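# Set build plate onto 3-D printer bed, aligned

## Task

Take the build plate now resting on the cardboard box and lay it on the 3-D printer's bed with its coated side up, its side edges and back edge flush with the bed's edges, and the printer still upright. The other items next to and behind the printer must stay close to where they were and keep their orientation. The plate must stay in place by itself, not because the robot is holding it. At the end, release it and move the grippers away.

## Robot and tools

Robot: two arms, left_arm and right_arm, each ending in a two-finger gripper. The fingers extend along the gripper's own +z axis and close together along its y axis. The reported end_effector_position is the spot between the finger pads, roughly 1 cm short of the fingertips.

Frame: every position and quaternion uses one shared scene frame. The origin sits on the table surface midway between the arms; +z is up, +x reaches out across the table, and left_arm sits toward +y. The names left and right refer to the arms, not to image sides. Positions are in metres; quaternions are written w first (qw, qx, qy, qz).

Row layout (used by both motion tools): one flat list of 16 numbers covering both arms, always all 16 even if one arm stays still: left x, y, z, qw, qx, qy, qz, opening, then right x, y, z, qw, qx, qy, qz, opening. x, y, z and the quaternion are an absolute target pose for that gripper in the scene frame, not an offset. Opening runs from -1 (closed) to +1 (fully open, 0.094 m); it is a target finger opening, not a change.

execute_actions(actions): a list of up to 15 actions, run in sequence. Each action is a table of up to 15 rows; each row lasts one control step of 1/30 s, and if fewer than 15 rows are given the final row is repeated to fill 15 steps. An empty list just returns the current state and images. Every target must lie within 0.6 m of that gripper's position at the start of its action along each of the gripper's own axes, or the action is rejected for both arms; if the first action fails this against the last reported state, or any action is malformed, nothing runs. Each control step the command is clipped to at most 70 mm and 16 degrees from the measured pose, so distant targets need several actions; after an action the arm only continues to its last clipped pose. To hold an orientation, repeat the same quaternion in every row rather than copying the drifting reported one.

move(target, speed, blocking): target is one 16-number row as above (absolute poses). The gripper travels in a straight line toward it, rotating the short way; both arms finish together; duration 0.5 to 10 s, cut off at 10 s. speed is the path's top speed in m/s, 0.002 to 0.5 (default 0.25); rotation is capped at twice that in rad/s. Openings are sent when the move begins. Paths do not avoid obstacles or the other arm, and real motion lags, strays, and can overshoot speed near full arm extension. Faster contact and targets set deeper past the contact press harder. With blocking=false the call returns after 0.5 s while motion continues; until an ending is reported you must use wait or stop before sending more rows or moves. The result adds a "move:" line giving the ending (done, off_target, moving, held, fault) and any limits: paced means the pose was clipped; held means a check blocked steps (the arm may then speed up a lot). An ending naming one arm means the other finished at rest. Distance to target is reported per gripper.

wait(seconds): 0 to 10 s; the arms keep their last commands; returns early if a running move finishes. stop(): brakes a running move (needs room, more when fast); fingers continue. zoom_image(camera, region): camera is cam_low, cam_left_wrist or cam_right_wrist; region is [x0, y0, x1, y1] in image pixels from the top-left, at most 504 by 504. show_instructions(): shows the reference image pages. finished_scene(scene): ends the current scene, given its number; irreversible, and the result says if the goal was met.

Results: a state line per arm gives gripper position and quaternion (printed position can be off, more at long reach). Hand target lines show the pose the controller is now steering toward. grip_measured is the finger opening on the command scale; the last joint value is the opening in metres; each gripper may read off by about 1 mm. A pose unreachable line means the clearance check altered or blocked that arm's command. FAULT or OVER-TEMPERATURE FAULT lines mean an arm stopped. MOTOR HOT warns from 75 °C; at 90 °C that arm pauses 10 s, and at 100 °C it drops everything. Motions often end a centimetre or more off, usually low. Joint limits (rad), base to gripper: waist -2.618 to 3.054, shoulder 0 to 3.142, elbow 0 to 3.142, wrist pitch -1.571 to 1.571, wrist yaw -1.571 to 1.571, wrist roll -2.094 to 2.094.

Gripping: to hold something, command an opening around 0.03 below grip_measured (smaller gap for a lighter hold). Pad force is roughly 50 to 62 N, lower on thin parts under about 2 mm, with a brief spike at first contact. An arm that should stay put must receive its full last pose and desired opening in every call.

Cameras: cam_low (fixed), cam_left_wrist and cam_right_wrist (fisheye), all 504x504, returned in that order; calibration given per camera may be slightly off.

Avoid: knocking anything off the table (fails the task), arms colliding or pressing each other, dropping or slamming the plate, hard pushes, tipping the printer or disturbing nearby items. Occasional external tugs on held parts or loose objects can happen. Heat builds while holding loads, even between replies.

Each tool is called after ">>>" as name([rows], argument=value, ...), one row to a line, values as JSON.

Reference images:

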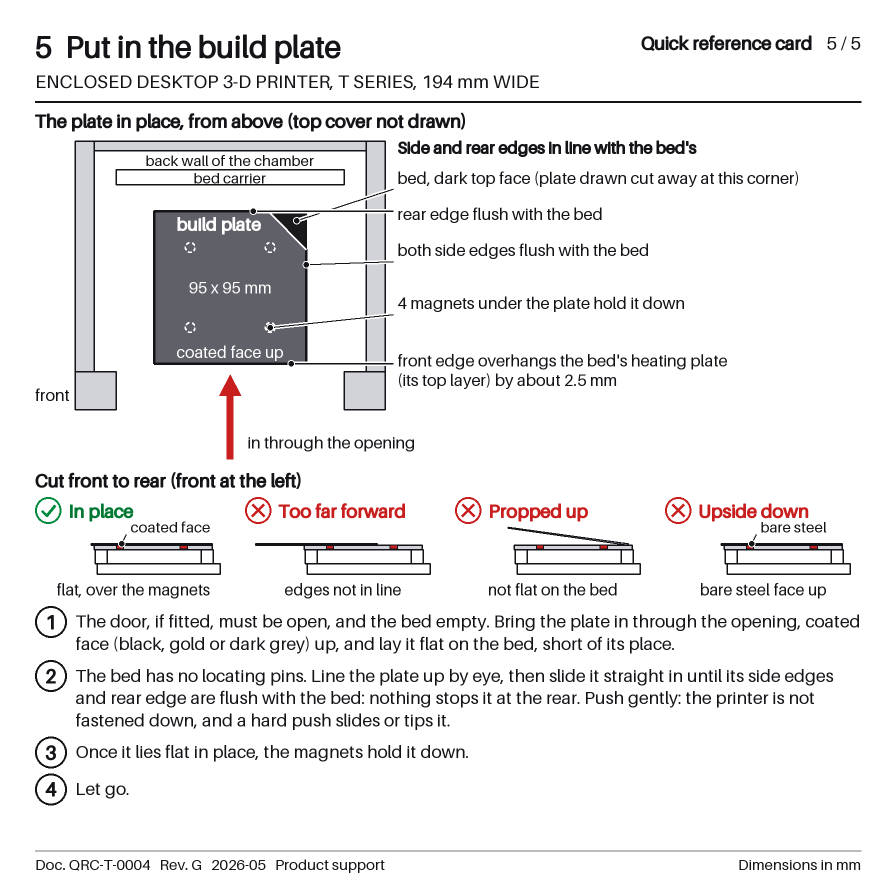

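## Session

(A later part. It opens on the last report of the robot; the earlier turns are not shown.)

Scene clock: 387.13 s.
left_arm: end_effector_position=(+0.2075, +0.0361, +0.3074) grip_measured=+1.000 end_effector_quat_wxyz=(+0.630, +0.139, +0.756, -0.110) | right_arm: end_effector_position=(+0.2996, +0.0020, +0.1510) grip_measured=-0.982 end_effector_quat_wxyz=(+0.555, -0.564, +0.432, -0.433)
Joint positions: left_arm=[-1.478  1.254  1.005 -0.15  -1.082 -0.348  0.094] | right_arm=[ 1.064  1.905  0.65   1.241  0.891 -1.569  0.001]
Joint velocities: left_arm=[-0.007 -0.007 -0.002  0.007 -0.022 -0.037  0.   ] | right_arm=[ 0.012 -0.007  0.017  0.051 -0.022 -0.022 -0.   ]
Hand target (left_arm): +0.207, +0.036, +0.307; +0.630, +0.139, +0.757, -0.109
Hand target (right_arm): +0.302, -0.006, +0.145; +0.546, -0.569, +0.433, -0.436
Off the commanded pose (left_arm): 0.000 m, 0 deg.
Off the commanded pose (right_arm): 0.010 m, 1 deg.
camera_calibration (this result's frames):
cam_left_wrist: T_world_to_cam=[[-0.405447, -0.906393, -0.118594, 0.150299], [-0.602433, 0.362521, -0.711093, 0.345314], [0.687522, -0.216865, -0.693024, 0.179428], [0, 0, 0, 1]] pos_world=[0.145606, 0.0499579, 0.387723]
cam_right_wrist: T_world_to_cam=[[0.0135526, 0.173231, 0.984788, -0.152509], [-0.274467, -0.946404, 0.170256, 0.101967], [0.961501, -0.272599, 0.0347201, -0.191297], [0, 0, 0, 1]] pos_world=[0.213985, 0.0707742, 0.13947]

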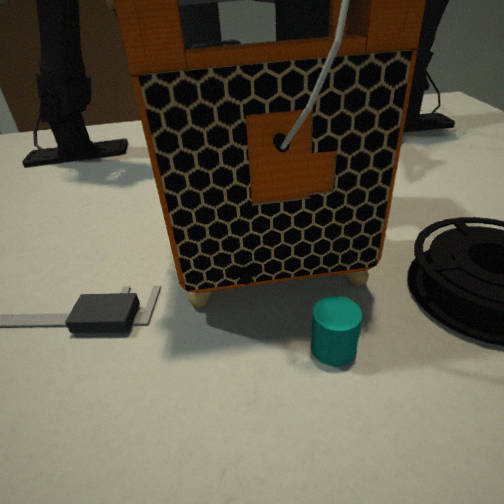

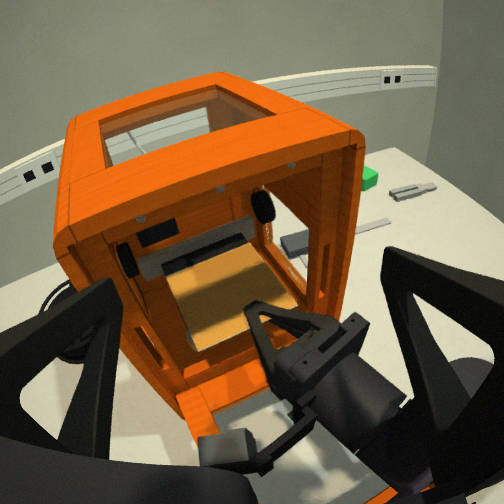

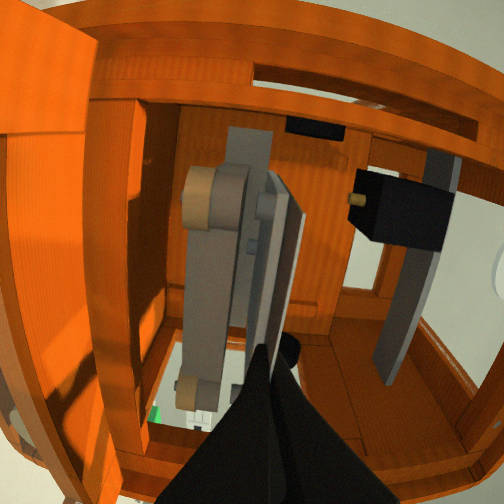

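Good. Release.

>>> execute_actions([
  [[0.2075,0.0362,0.307,0.63,0.139,0.757,-0.109,1,0.2996,0.002,0.151,0.555,-0.564,0.432,-0.433,-0.9]],
  [[0.2075,0.0362,0.307,0.63,0.139,0.757,-0.109,1,0.2996,0.002,0.151,0.555,-0.564,0.432,-0.433,-0.7]],
])

>>> move(target=[0.2075,0.0362,0.307,0.63,0.139,0.757,-0.109,1,0.24,-0.01,0.153,0.555,-0.564,0.432,-0.433,-0.7], speed=0.05)

>>> zoom_image(camera="cam_left_wrist", region=[150,215,310,375])

Scene clock: 395.40 s.
left_arm: end_effector_position=(+0.2075, +0.0361, +0.3074) grip_measured=+1.000 end_effector_quat_wxyz=(+0.630, +0.139, +0.756, -0.110) | right_arm: end_effector_position=(+0.2996, +0.0020, +0.1510) grip_measured=-0.702 end_effector_quat_wxyz=(+0.555, -0.564, +0.432, -0.433)
Joint positions: left_arm=[-1.478  1.254  1.005 -0.15  -1.082 -0.348  0.094] | right_arm=[ 1.064  1.905  0.65   1.241  0.891 -1.569  0.014]
Joint velocities: left_arm=[ 0.012  0.002  0.007 -0.037  0.081  0.007  0.   ] | right_arm=[-0.012  0.002 -0.012 -0.051 -0.007 -0.095  0.   ]
Hand target (left_arm): +0.207, +0.036, +0.307; +0.630, +0.139, +0.757, -0.109
Hand target (right_arm): +0.300, +0.002, +0.151; +0.555, -0.564, +0.432, -0.433
Off the commanded pose (left_arm): 0.000 m, 0 deg.
Off the commanded pose (right_arm): 0.000 m, 0 deg.
camera_calibration (this result's frames):
cam_left_wrist: T_world_to_cam=[[-0.405447, -0.906393, -0.118594, 0.150299], [-0.602433, 0.362521, -0.711093, 0.345314], [0.687522, -0.216865, -0.693024, 0.179428], [0, 0, 0, 1]] pos_world=[0.145606, 0.0499579, 0.387723]
cam_right_wrist: T_world_to_cam=[[0.0135526, 0.173231, 0.984788, -0.152509], [-0.274467, -0.946404, 0.170256, 0.101967], [0.961501, -0.272599, 0.0347201, -0.191297], [0, 0, 0, 1]] pos_world=[0.213985, 0.0707742, 0.13947]

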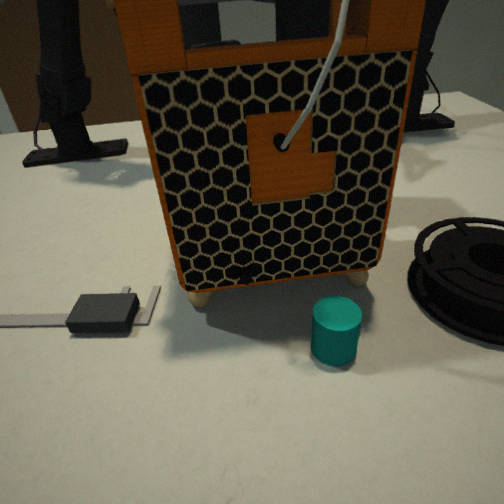

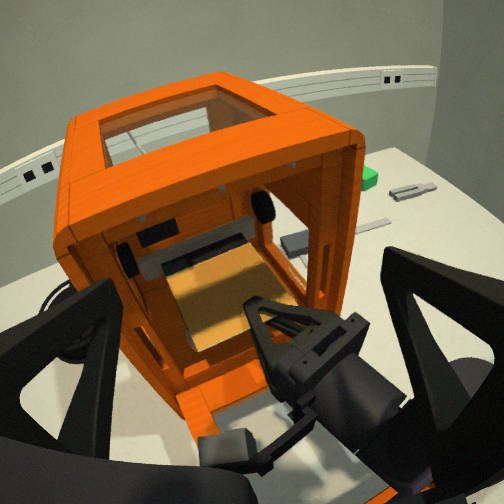

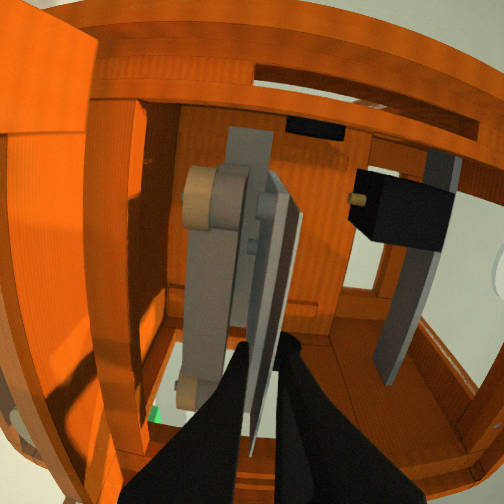

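Scene clock: 396.97 s.
left_arm: end_effector_position=(+0.2075, +0.0361, +0.3074) grip_measured=+1.000 end_effector_quat_wxyz=(+0.630, +0.139, +0.756, -0.110) | right_arm: end_effector_position=(+0.2445, -0.0051, +0.1510) grip_measured=-0.702 end_effector_quat_wxyz=(+0.554, -0.566, +0.429, -0.433)
Joint positions: left_arm=[-1.478  1.254  1.005 -0.15  -1.082 -0.348  0.094] | right_arm=[ 1.229  1.836  0.542  1.274  1.051 -1.569  0.014]
Joint velocities: left_arm=[ 0.012  0.022 -0.007  0.007  0.022 -0.051  0.   ] | right_arm=[-0.012 -0.007 -0.022 -0.022 -0.007 -0.037 -0.   ]
Hand target (left_arm): +0.207, +0.036, +0.307; +0.630, +0.139, +0.757, -0.109
Hand target (right_arm): +0.241, -0.010, +0.154; +0.555, -0.564, +0.430, -0.435
Off the commanded pose (left_arm): 0.000 m, 0 deg.
Off the commanded pose (right_arm): 0.007 m, 0 deg.
move: done
camera_calibration (this result's frames):
cam_left_wrist: T_world_to_cam=[[-0.405447, -0.906393, -0.118594, 0.150299], [-0.602433, 0.362521, -0.711093, 0.345314], [0.687522, -0.216865, -0.693024, 0.179428], [0, 0, 0, 1]] pos_world=[0.145606, 0.0499579, 0.387723]
cam_right_wrist: T_world_to_cam=[[0.0118938, 0.179137, 0.983752, -0.149882], [-0.269888, -0.946733, 0.17566, 0.0781972], [0.962818, -0.267593, 0.0370868, -0.140873], [0, 0, 0, 1]] pos_world=[0.158522, 0.063185, 0.138935]

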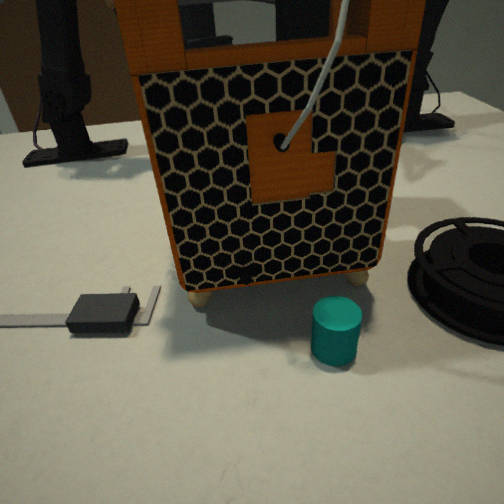

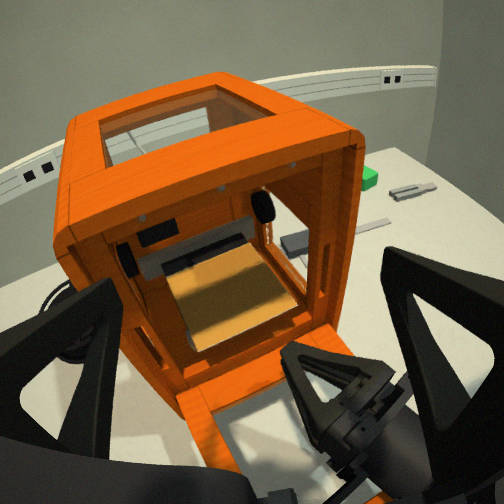

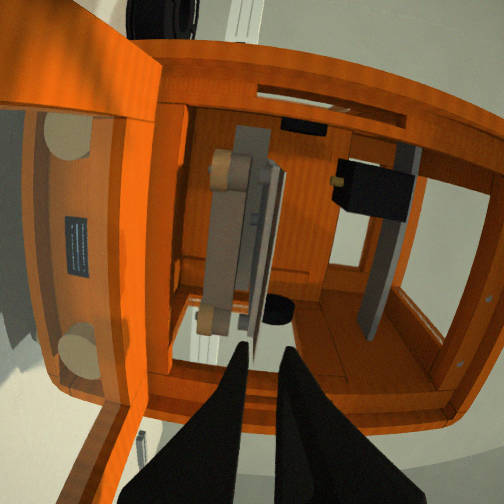

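Region (150, 215, 310, 375) of cam_left_wrist's 504x504 image, scaled by 3.150, with more detail than that image has.

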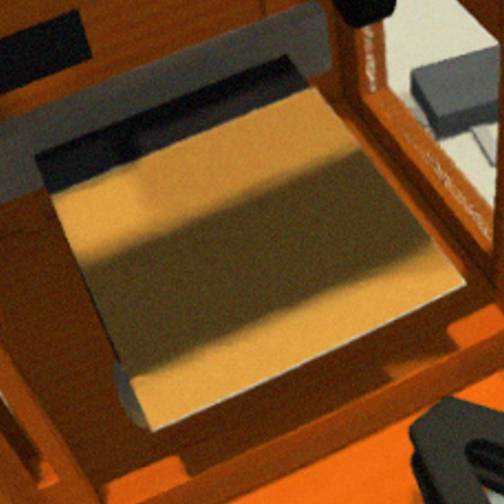

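>>> move(target=[0.2,0.06,0.345,0.63,0.139,0.757,-0.109,1,0.235,0.01,0.16,0.707,-0.009,0.707,0.009,0.1], speed=0.25)

>>> move(target=[0.2,0.06,0.345,0.63,0.139,0.757,-0.109,1,0.272,0.018,0.152,0.707,-0.009,0.707,0.009,0.1], speed=0.05)

Scene clock: 418.60 s.
left_arm: end_effector_position=(+0.2017, +0.0535, +0.3263) grip_measured=+1.000 end_effector_quat_wxyz=(+0.622, +0.158, +0.761, -0.094) | right_arm: end_effector_position=(+0.2382, +0.0042, +0.1508) grip_measured=+0.099 end_effector_quat_wxyz=(+0.708, -0.021, +0.706, -0.004)
Joint positions: left_arm=[-1.492  1.197  1.077 -0.34  -1.085 -0.359  0.094] | right_arm=[ 1.305  1.976  0.738  1.254  1.362 -0.05   0.052]
Joint velocities: left_arm=[-0.012 -0.012  0.002 -0.022 -0.051 -0.051  0.   ] | right_arm=[ 0.002 -0.017 -0.022 -0.066  0.066  0.081 -0.   ]
Hand target (left_arm): +0.200, +0.059, +0.345; +0.630, +0.139, +0.756, -0.110
Hand target (right_arm): +0.236, +0.010, +0.161; +0.709, -0.009, +0.705, +0.009
Off the commanded pose (left_arm): 0.020 m, 3 deg.
Off the commanded pose (right_arm): 0.011 m, 2 deg.
move: off_target (left_arm, right_arm)
camera_calibration (this result's frames):
cam_left_wrist: T_world_to_cam=[[-0.414866, -0.895558, -0.160819, 0.181101], [-0.604819, 0.403475, -0.686587, 0.339215], [0.679765, -0.187575, -0.709038, 0.205617], [0, 0, 0, 1]] pos_world=[0.140525, 0.0638903, 0.407815]
cam_right_wrist: T_world_to_cam=[[0.0705306, -0.979408, 0.189169, -0.040534], [-0.497647, -0.198904, -0.844266, 0.290251], [0.864507, -0.0345927, -0.501429, -0.0286226], [0, 0, 0, 1]] pos_world=[0.172046, 0.0170425, 0.238364]

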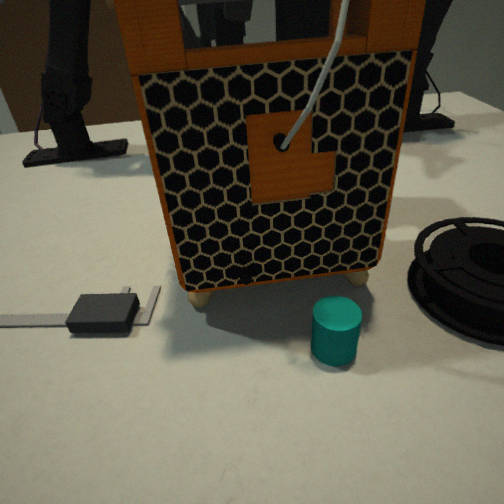

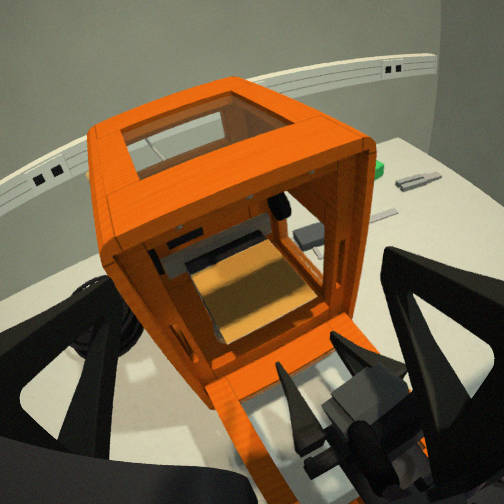

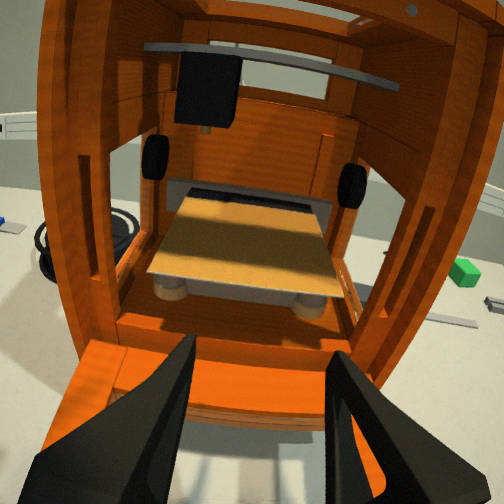

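Scene clock: 419.67 s.
left_arm: end_effector_position=(+0.2017, +0.0536, +0.3262) grip_measured=+1.000 end_effector_quat_wxyz=(+0.622, +0.158, +0.761, -0.094) | right_arm: end_effector_position=(+0.2668, +0.0121, +0.1514) grip_measured=+0.099 end_effector_quat_wxyz=(+0.707, -0.009, +0.707, +0.006)
Joint positions: left_arm=[-1.492  1.197  1.077 -0.341 -1.085 -0.359  0.094] | right_arm=[ 1.228  2.003  0.802  1.202  1.287 -0.004  0.052]
Joint velocities: left_arm=[-0.007 -0.007 -0.002 -0.022 -0.007 -0.066  0.   ] | right_arm=[-0.007 -0.002  0.002 -0.066 -0.037 -0.007  0.   ]
Hand target (left_arm): +0.200, +0.060, +0.345; +0.630, +0.139, +0.757, -0.109
Hand target (right_arm): +0.272, +0.018, +0.151; +0.706, -0.009, +0.708, +0.009
Off the commanded pose (left_arm): 0.020 m, 3 deg.
Off the commanded pose (right_arm): 0.008 m, 0 deg.
move: off_target (left_arm)
camera_calibration (this result's frames):
cam_left_wrist: T_world_to_cam=[[-0.414781, -0.895553, -0.161064, 0.181205], [-0.60513, 0.403681, -0.686192, 0.338994], [0.67954, -0.187155, -0.709365, 0.205654], [0, 0, 0, 1]] pos_world=[0.140546, 0.0639228, 0.407684]
cam_right_wrist: T_world_to_cam=[[0.0690258, -0.984854, 0.159051, -0.0299697], [-0.501325, -0.172082, -0.847974, 0.307733], [0.862501, -0.0212043, -0.505611, -0.0517971], [0, 0, 0, 1]] pos_world=[0.201018, 0.0223411, 0.239527]

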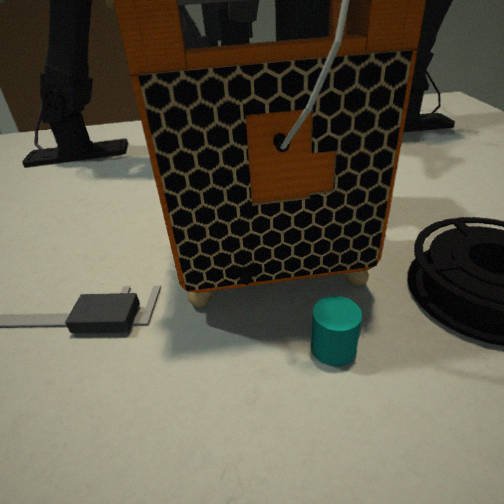

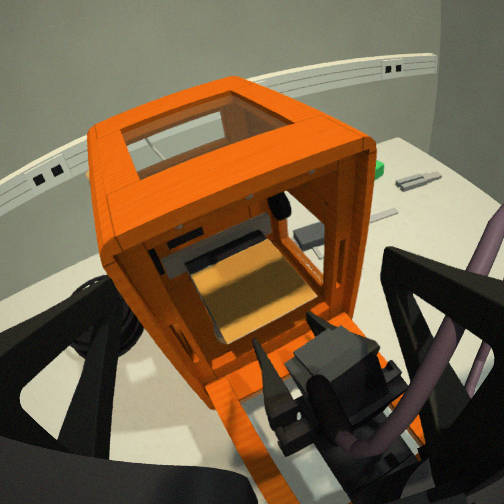

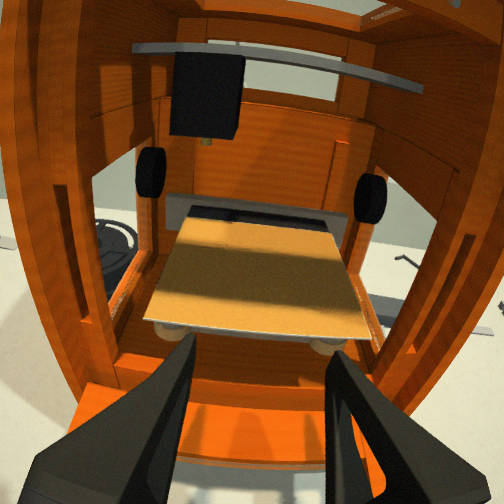

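>>> zoom_image(camera="cam_right_wrist", region=[135,150,387,402])

>>> zoom_image(camera="cam_left_wrist", region=[180,220,348,388])

Region (135, 150, 387, 402) of cam_right_wrist's 504x504 image, scaled by 2.000, with more detail than that image has.

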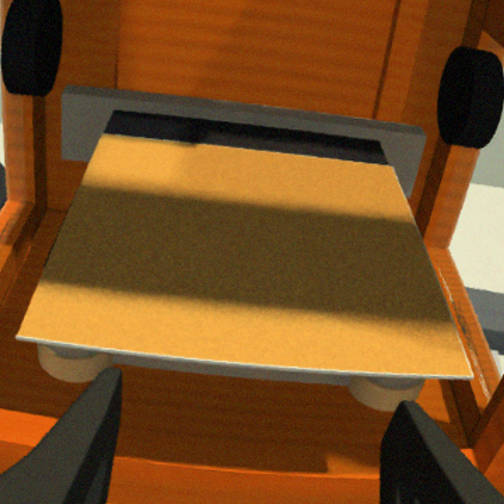

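Region (180, 220, 348, 388) of cam_left_wrist's 504x504 image, scaled by 3.000, with more detail than that image has.

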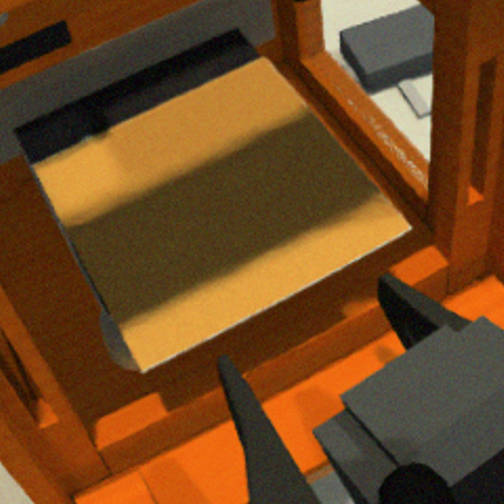

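>>> move(target=[0.2017,0.0536,0.3262,0.622,0.158,0.761,-0.094,1,0.297,0.019,0.150,0.707,-0.0136,0.707,0.0136,0.1], speed=0.02)

>>> zoom_image(camera="cam_right_wrist", region=[120,150,400,430])

>>> zoom_image(camera="cam_left_wrist", region=[170,210,338,378])

Scene clock: 459.57 s.
left_arm: end_effector_position=(+0.2017, +0.0536, +0.3261) grip_measured=+1.000 end_effector_quat_wxyz=(+0.622, +0.158, +0.761, -0.094) | right_arm: end_effector_position=(+0.2908, +0.0135, +0.1496) grip_measured=+0.099 end_effector_quat_wxyz=(+0.707, -0.013, +0.707, +0.012)
Joint positions: left_arm=[-1.492  1.197  1.077 -0.341 -1.085 -0.359  0.094] | right_arm=[ 1.161  2.026  0.828  1.199  1.207 -0.003  0.052]
Joint velocities: left_arm=[ 0.017 -0.007  0.012  0.007 -0.051 -0.051  0.   ] | right_arm=[ 0.002  0.002  0.002 -0.022 -0.037  0.007 -0.002]
Hand target (left_arm): +0.202, +0.054, +0.326; +0.622, +0.158, +0.761, -0.094
Hand target (right_arm): +0.297, +0.019, +0.149; +0.706, -0.013, +0.708, +0.014
Off the commanded pose (left_arm): 0.000 m, 0 deg.
Off the commanded pose (right_arm): 0.008 m, 0 deg.
move: done
camera_calibration (this result's frames):
cam_left_wrist: T_world_to_cam=[[-0.414787, -0.895491, -0.161391, 0.181324], [-0.605153, 0.403942, -0.686019, 0.33888], [0.679516, -0.186886, -0.709459, 0.205644], [0, 0, 0, 1]] pos_world=[0.140547, 0.0639179, 0.407638]
cam_right_wrist: T_world_to_cam=[[0.0817434, -0.984288, 0.156511, -0.0332005], [-0.498781, -0.176358, -0.848596, 0.317863], [0.862865, -0.00869774, -0.50536, -0.0737092], [0, 0, 0, 1]] pos_world=[0.224859, 0.0227377, 0.237684]

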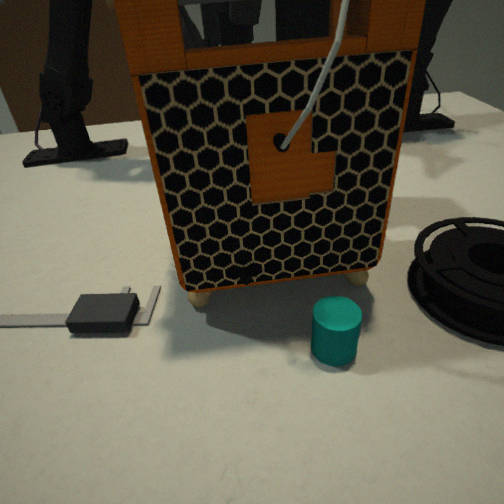

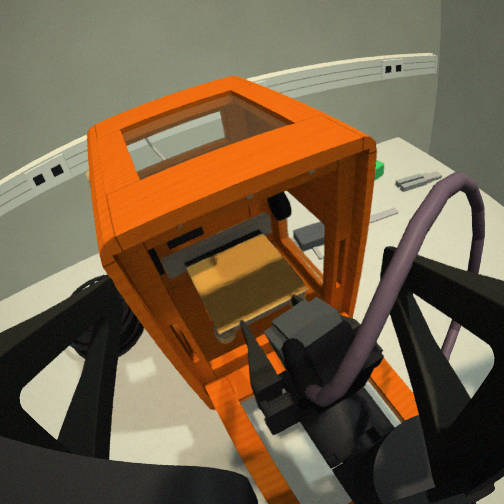

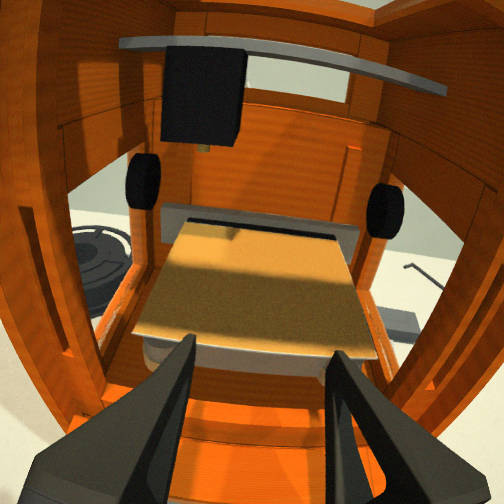

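Region (120, 150, 400, 430) of cam_right_wrist's 504x504 image, scaled by 1.800, with more detail than that image has.

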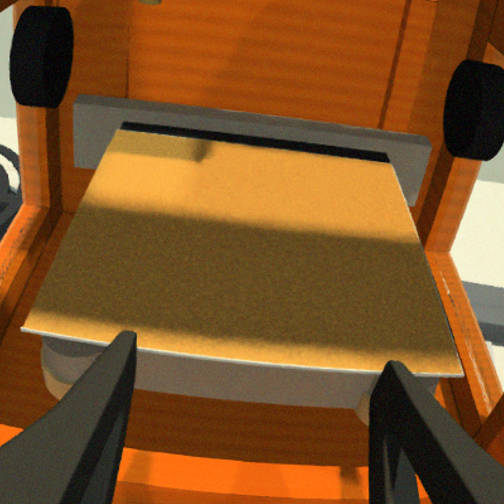

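Region (170, 210, 338, 378) of cam_left_wrist's 504x504 image, scaled by 3.000, with more detail than that image has.

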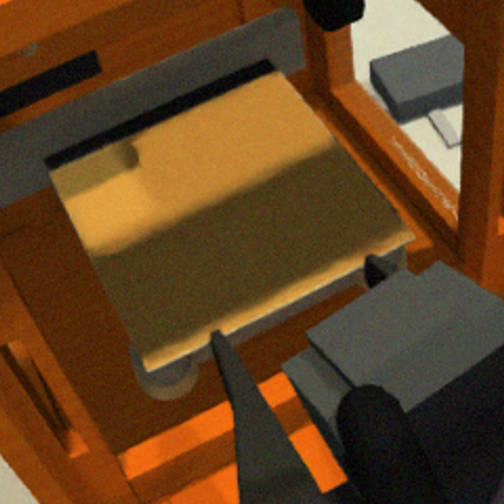

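>>> zoom_image(camera="cam_left_wrist", region=[178,215,278,315])

>>> zoom_image(camera="cam_right_wrist", region=[270,220,410,360])

Region (178, 215, 278, 315) of cam_left_wrist's 504x504 image, scaled by 5.040, with more detail than that image has.

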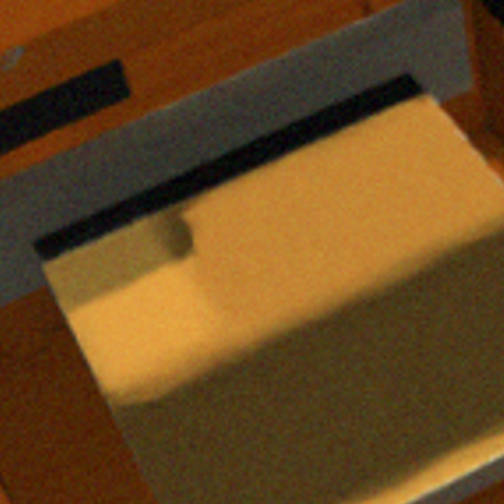

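Region (270, 220, 410, 360) of cam_right_wrist's 504x504 image, scaled by 3.600, with more detail than that image has.

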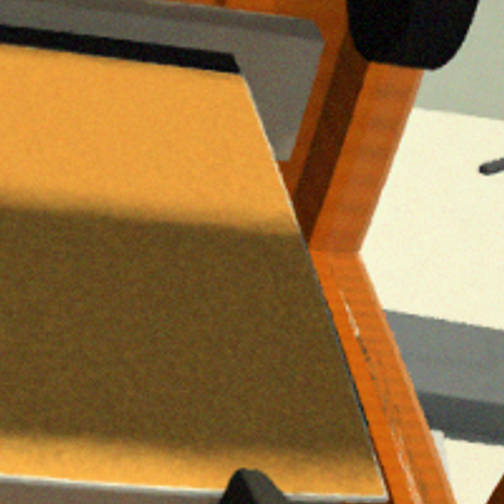

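>>> move(target=[0.2017,0.0536,0.3262,0.622,0.158,0.761,-0.094,1,0.302,0.018,0.150,0.707,-0.0185,0.707,0.0185,0.1], speed=0.02)

>>> zoom_image(camera="cam_right_wrist", region=[125,150,395,420])

>>> zoom_image(camera="cam_left_wrist", region=[178,215,308,345])

Scene clock: 477.97 s.
left_arm: end_effector_position=(+0.2017, +0.0536, +0.3261) grip_measured=+1.000 end_effector_quat_wxyz=(+0.622, +0.158, +0.761, -0.094) | right_arm: end_effector_position=(+0.2964, +0.0140, +0.1495) grip_measured=+0.099 end_effector_quat_wxyz=(+0.707, -0.018, +0.707, +0.016)
Joint positions: left_arm=[-1.492  1.197  1.077 -0.341 -1.085 -0.359  0.094] | right_arm=[ 1.144  2.026  0.828  1.199  1.176 -0.003  0.052]
Joint velocities: left_arm=[-0.002  0.002 -0.032  0.037 -0.081  0.095  0.   ] | right_arm=[ 0.007 -0.002  0.007 -0.11  -0.007 -0.022 -0.001]
Hand target (left_arm): +0.202, +0.054, +0.326; +0.622, +0.158, +0.761, -0.094
Hand target (right_arm): +0.302, +0.018, +0.150; +0.707, -0.018, +0.707, +0.019
Off the commanded pose (left_arm): 0.000 m, 0 deg.
Off the commanded pose (right_arm): 0.007 m, 0 deg.
move: done
camera_calibration (this result's frames):
cam_left_wrist: T_world_to_cam=[[-0.414787, -0.895491, -0.161391, 0.181324], [-0.605153, 0.403942, -0.686019, 0.33888], [0.679516, -0.186886, -0.709459, 0.205644], [0, 0, 0, 1]] pos_world=[0.140547, 0.0639179, 0.407638]
cam_right_wrist: T_world_to_cam=[[0.0952675, -0.983014, 0.156866, -0.0372747], [-0.496393, -0.183505, -0.848481, 0.320072], [0.862855, 0.00296524, -0.505443, -0.0787074], [0, 0, 0, 1]] pos_world=[0.230346, 0.0223267, 0.23764]

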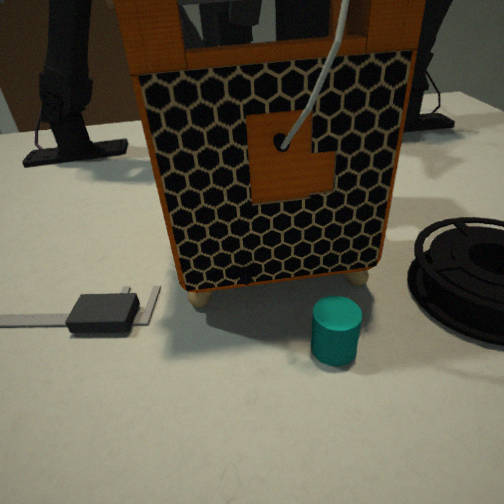

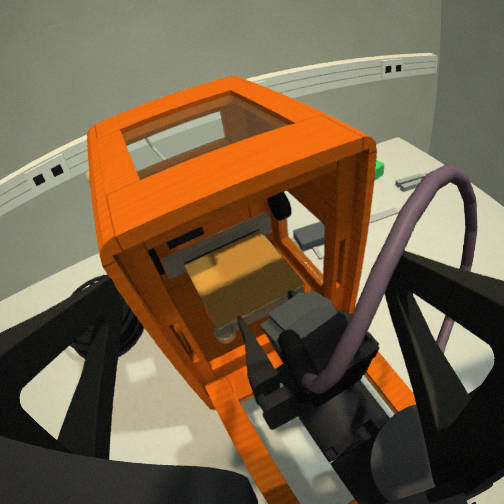

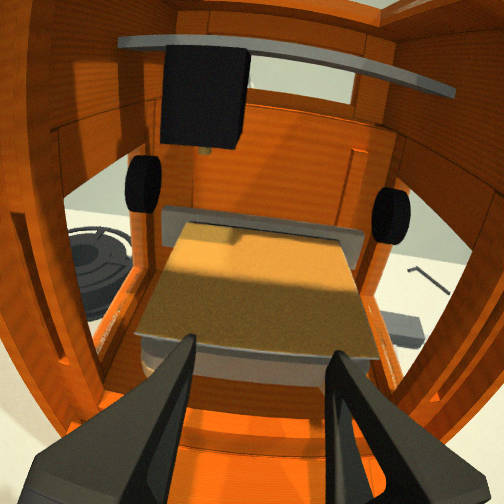

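Region (125, 150, 395, 420) of cam_right_wrist's 504x504 image, scaled by 1.867, with more detail than that image has.

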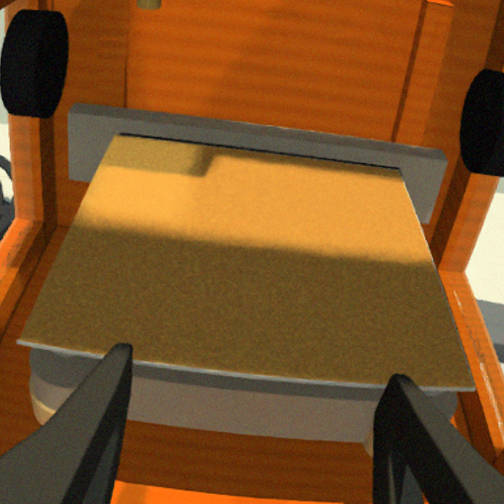

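Region (178, 215, 308, 345) of cam_left_wrist's 504x504 image, scaled by 3.877, with more detail than that image has.

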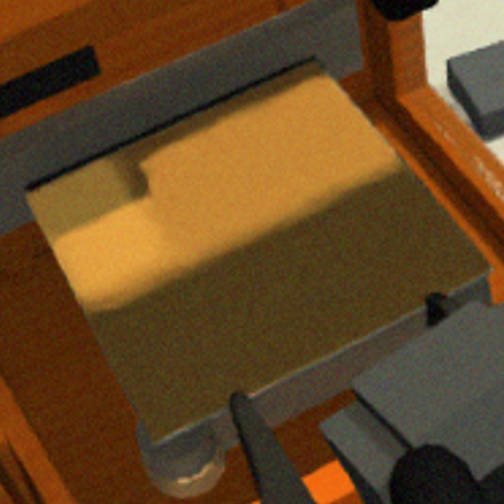

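>>> execute_actions([
  [[0.2017,0.0536,0.3262,0.622,0.158,0.761,-0.094,1,0.3045,0.017,0.150,0.707,-0.0175,0.707,0.0175,0.1]],
])

>>> zoom_image(camera="cam_left_wrist", region=[178,215,308,345])

Scene clock: 485.33 s.
left_arm: end_effector_position=(+0.2017, +0.0536, +0.3261) grip_measured=+1.000 end_effector_quat_wxyz=(+0.622, +0.158, +0.761, -0.094) | right_arm: end_effector_position=(+0.2992, +0.0129, +0.1495) grip_measured=+0.099 end_effector_quat_wxyz=(+0.707, -0.018, +0.707, +0.016)
Joint positions: left_arm=[-1.492  1.197  1.077 -0.341 -1.085 -0.359  0.094] | right_arm=[ 1.135  2.026  0.828  1.199  1.168 -0.003  0.052]
Joint velocities: left_arm=[ 0.002  0.007 -0.012 -0.051 -0.022 -0.022  0.   ] | right_arm=[-0.007  0.012 -0.017  0.081 -0.007  0.007 -0.   ]
Hand target (left_arm): +0.202, +0.054, +0.326; +0.622, +0.158, +0.761, -0.094
Hand target (right_arm): +0.304, +0.017, +0.150; +0.707, -0.017, +0.707, +0.018
Off the commanded pose (left_arm): 0.000 m, 0 deg.
Off the commanded pose (right_arm): 0.007 m, 0 deg.
camera_calibration (this result's frames):
cam_left_wrist: T_world_to_cam=[[-0.414787, -0.895491, -0.161391, 0.181324], [-0.605153, 0.403942, -0.686019, 0.33888], [0.679516, -0.186886, -0.709459, 0.205644], [0, 0, 0, 1]] pos_world=[0.140547, 0.0639179, 0.407638]
cam_right_wrist: T_world_to_cam=[[0.0948916, -0.98305, 0.156869, -0.0384816], [-0.496458, -0.183318, -0.848483, 0.321272], [0.862859, 0.00263499, -0.505438, -0.0810978], [0, 0, 0, 1]] pos_world=[0.233126, 0.0212792, 0.237641]

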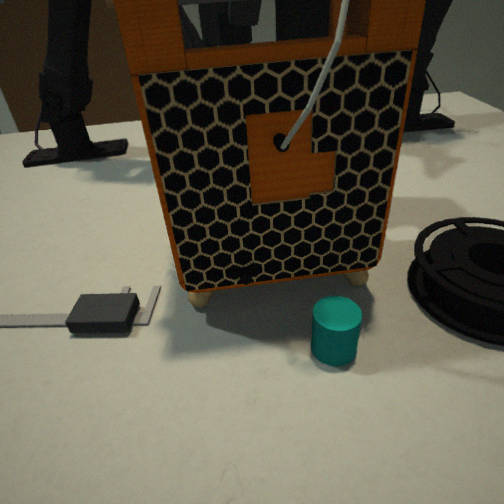

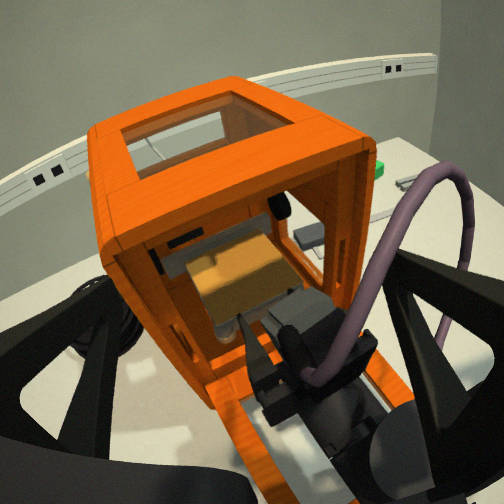

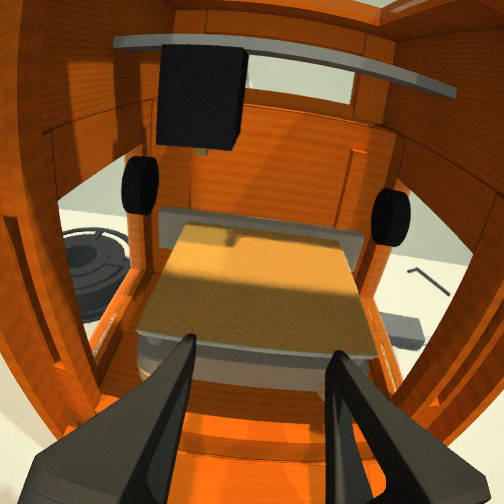

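Region (178, 215, 308, 345) of cam_left_wrist's 504x504 image, scaled by 3.877, with more detail than that image has.

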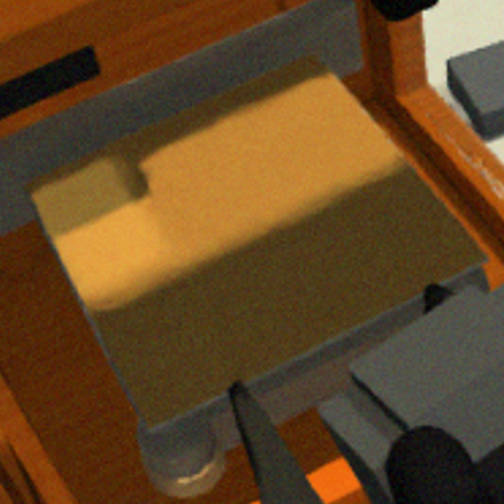

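Looks flush. Back off.

>>> move(target=[0.19,0.14,0.36,0.622,0.158,0.761,-0.094,1,0.22,0.0,0.16,0.707,-0.0175,0.707,0.0175,0.1], speed=0.1)

>>> zoom_image(camera="cam_right_wrist", region=[140,130,350,340])

>>> move(target=[0.2,0.25,0.33,0.66,0.1,0.74,-0.07,1,0.2,-0.18,0.25,0.69,-0.15,0.69,0.15,0.1])

Scene clock: 494.63 s.
left_arm: end_effector_position=(+0.1901, +0.1328, +0.3519) grip_measured=+1.000 end_effector_quat_wxyz=(+0.617, +0.170, +0.763, -0.088) | right_arm: end_effector_position=(+0.2238, +0.0054, +0.1596) grip_measured=+0.099 end_effector_quat_wxyz=(+0.709, -0.017, +0.705, +0.021)
Joint positions: left_arm=[-1.515  0.928  1.077 -0.655 -1.093 -0.379  0.094] | right_arm=[ 1.345  1.932  0.715  1.246  1.372 -0.023  0.052]
Joint velocities: left_arm=[ 0.007 -0.007 -0.002 -0.037  0.037  0.022  0.   ] | right_arm=[-0.007 -0.002  0.002  0.037  0.037 -0.037  0.   ]
Hand target (left_arm): +0.189, +0.139, +0.361; +0.622, +0.158, +0.761, -0.094
Hand target (right_arm): +0.221, -0.000, +0.161; +0.709, -0.018, +0.705, +0.017
Off the commanded pose (left_arm): 0.011 m, 2 deg.
Off the commanded pose (right_arm): 0.007 m, 1 deg.
move: off_target (left_arm)
camera_calibration (this result's frames):
cam_left_wrist: T_world_to_cam=[[-0.425825, -0.886278, -0.182168, 0.25973], [-0.60474, 0.428537, -0.671301, 0.309046], [0.673025, -0.175692, -0.71845, 0.249443], [0, 0, 0, 1]] pos_world=[0.129611, 0.14158, 0.433989]
cam_right_wrist: T_world_to_cam=[[0.0996822, -0.983747, 0.149352, -0.0401973], [-0.491109, -0.179185, -0.85247, 0.290511], [0.865376, 0.0116279, -0.500989, -0.0122925], [0, 0, 0, 1]] pos_world=[0.157317, 0.0126543, 0.247497]

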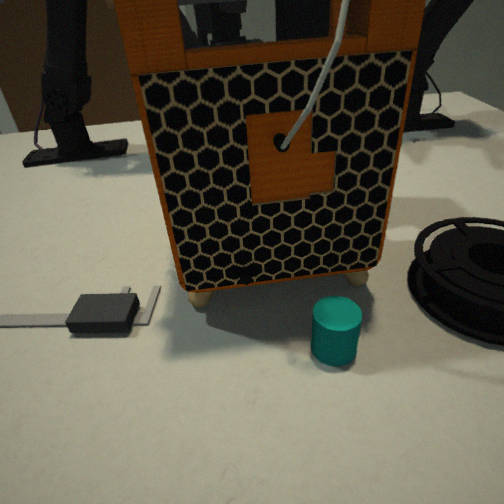

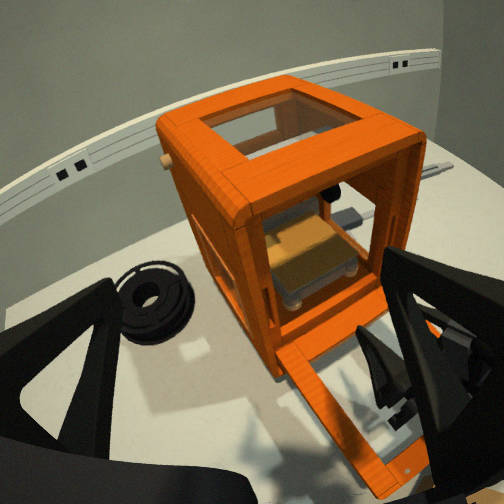

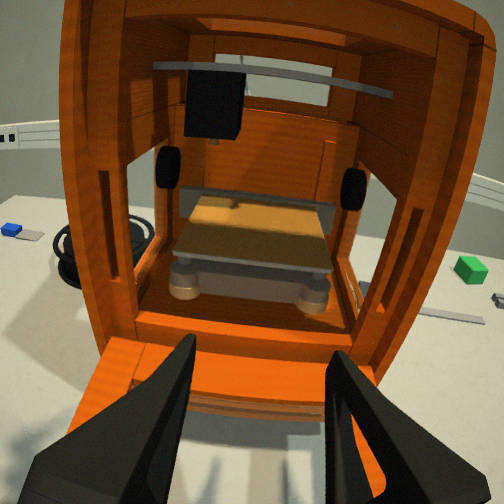

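Region (140, 130, 350, 340) of cam_right_wrist's 504x504 image, scaled by 2.400, with more detail than that image has.

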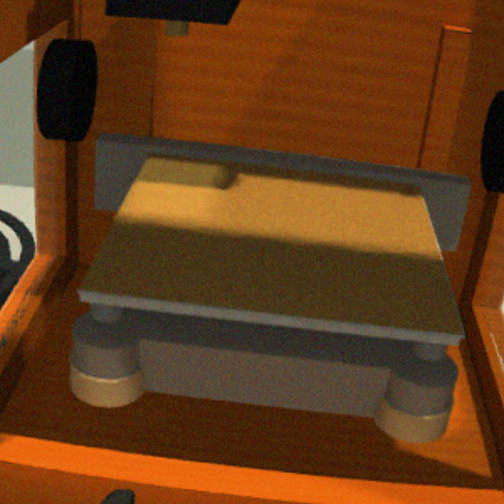

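Scene clock: 496.80 s.
left_arm: end_effector_position=(+0.1978, +0.2459, +0.3360) grip_measured=+1.000 end_effector_quat_wxyz=(+0.658, +0.102, +0.742, -0.080) | right_arm: end_effector_position=(+0.2026, -0.1726, +0.2337) grip_measured=+0.099 end_effector_quat_wxyz=(+0.683, -0.160, +0.699, +0.138)
Joint positions: left_arm=[-1.422  0.465  0.82  -0.652 -1.139 -0.254  0.094] | right_arm=[ 1.011  0.323  0.238  0.048  0.667 -0.003  0.052]
Joint velocities: left_arm=[ 0.002 -0.007 -0.002 -0.007 -0.022 -0.007  0.   ] | right_arm=[ 0.002  0.007  0.007  0.022 -0.081 -0.066 -0.001]
Hand target (left_arm): +0.199, +0.250, +0.331; +0.659, +0.100, +0.742, -0.070
Hand target (right_arm): +0.201, -0.176, +0.248; +0.690, -0.148, +0.692, +0.152
Off the commanded pose (left_arm): 0.008 m, 1 deg.
Off the commanded pose (right_arm): 0.018 m, 2 deg.
move: off_target (right_arm); limits=paced
camera_calibration (this result's frames):
cam_left_wrist: T_world_to_cam=[[-0.30975, -0.941955, -0.129524, 0.33345], [-0.589863, 0.297211, -0.750818, 0.310663], [0.745732, -0.156164, -0.647685, 0.20978], [0, 0, 0, 1]] pos_world=[0.130095, 0.254523, 0.412313]
cam_right_wrist: T_world_to_cam=[[0.452894, -0.873486, 0.178632, -0.283602], [-0.408427, -0.381362, -0.829307, 0.254205], [0.792512, 0.30263, -0.529472, 0.116906], [0, 0, 0, 1]] pos_world=[0.139616, -0.186157, 0.323373]

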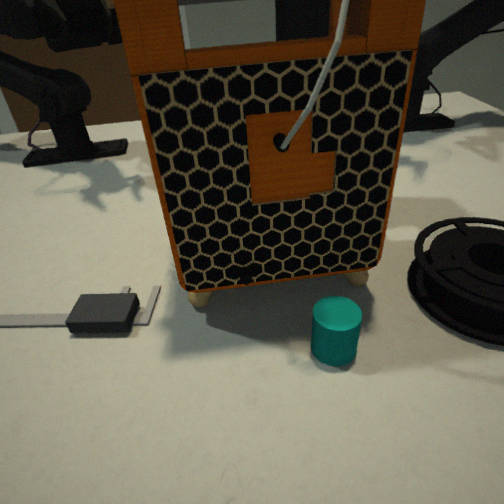

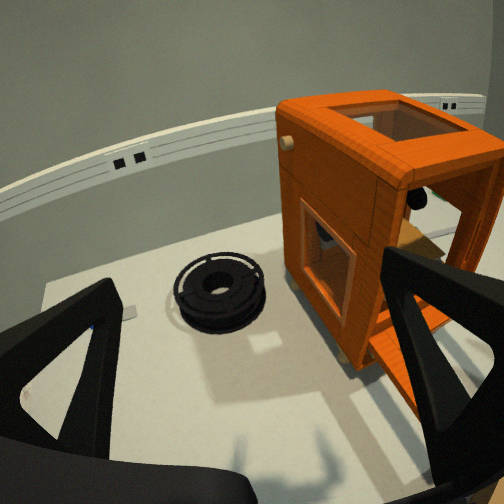

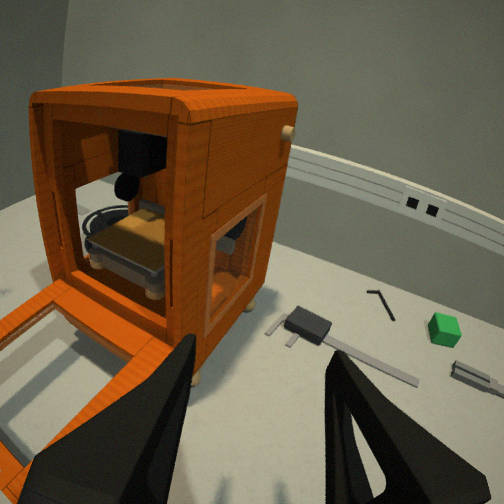

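>>> finished_scene(scene=1)

The scene is finished: the task was done.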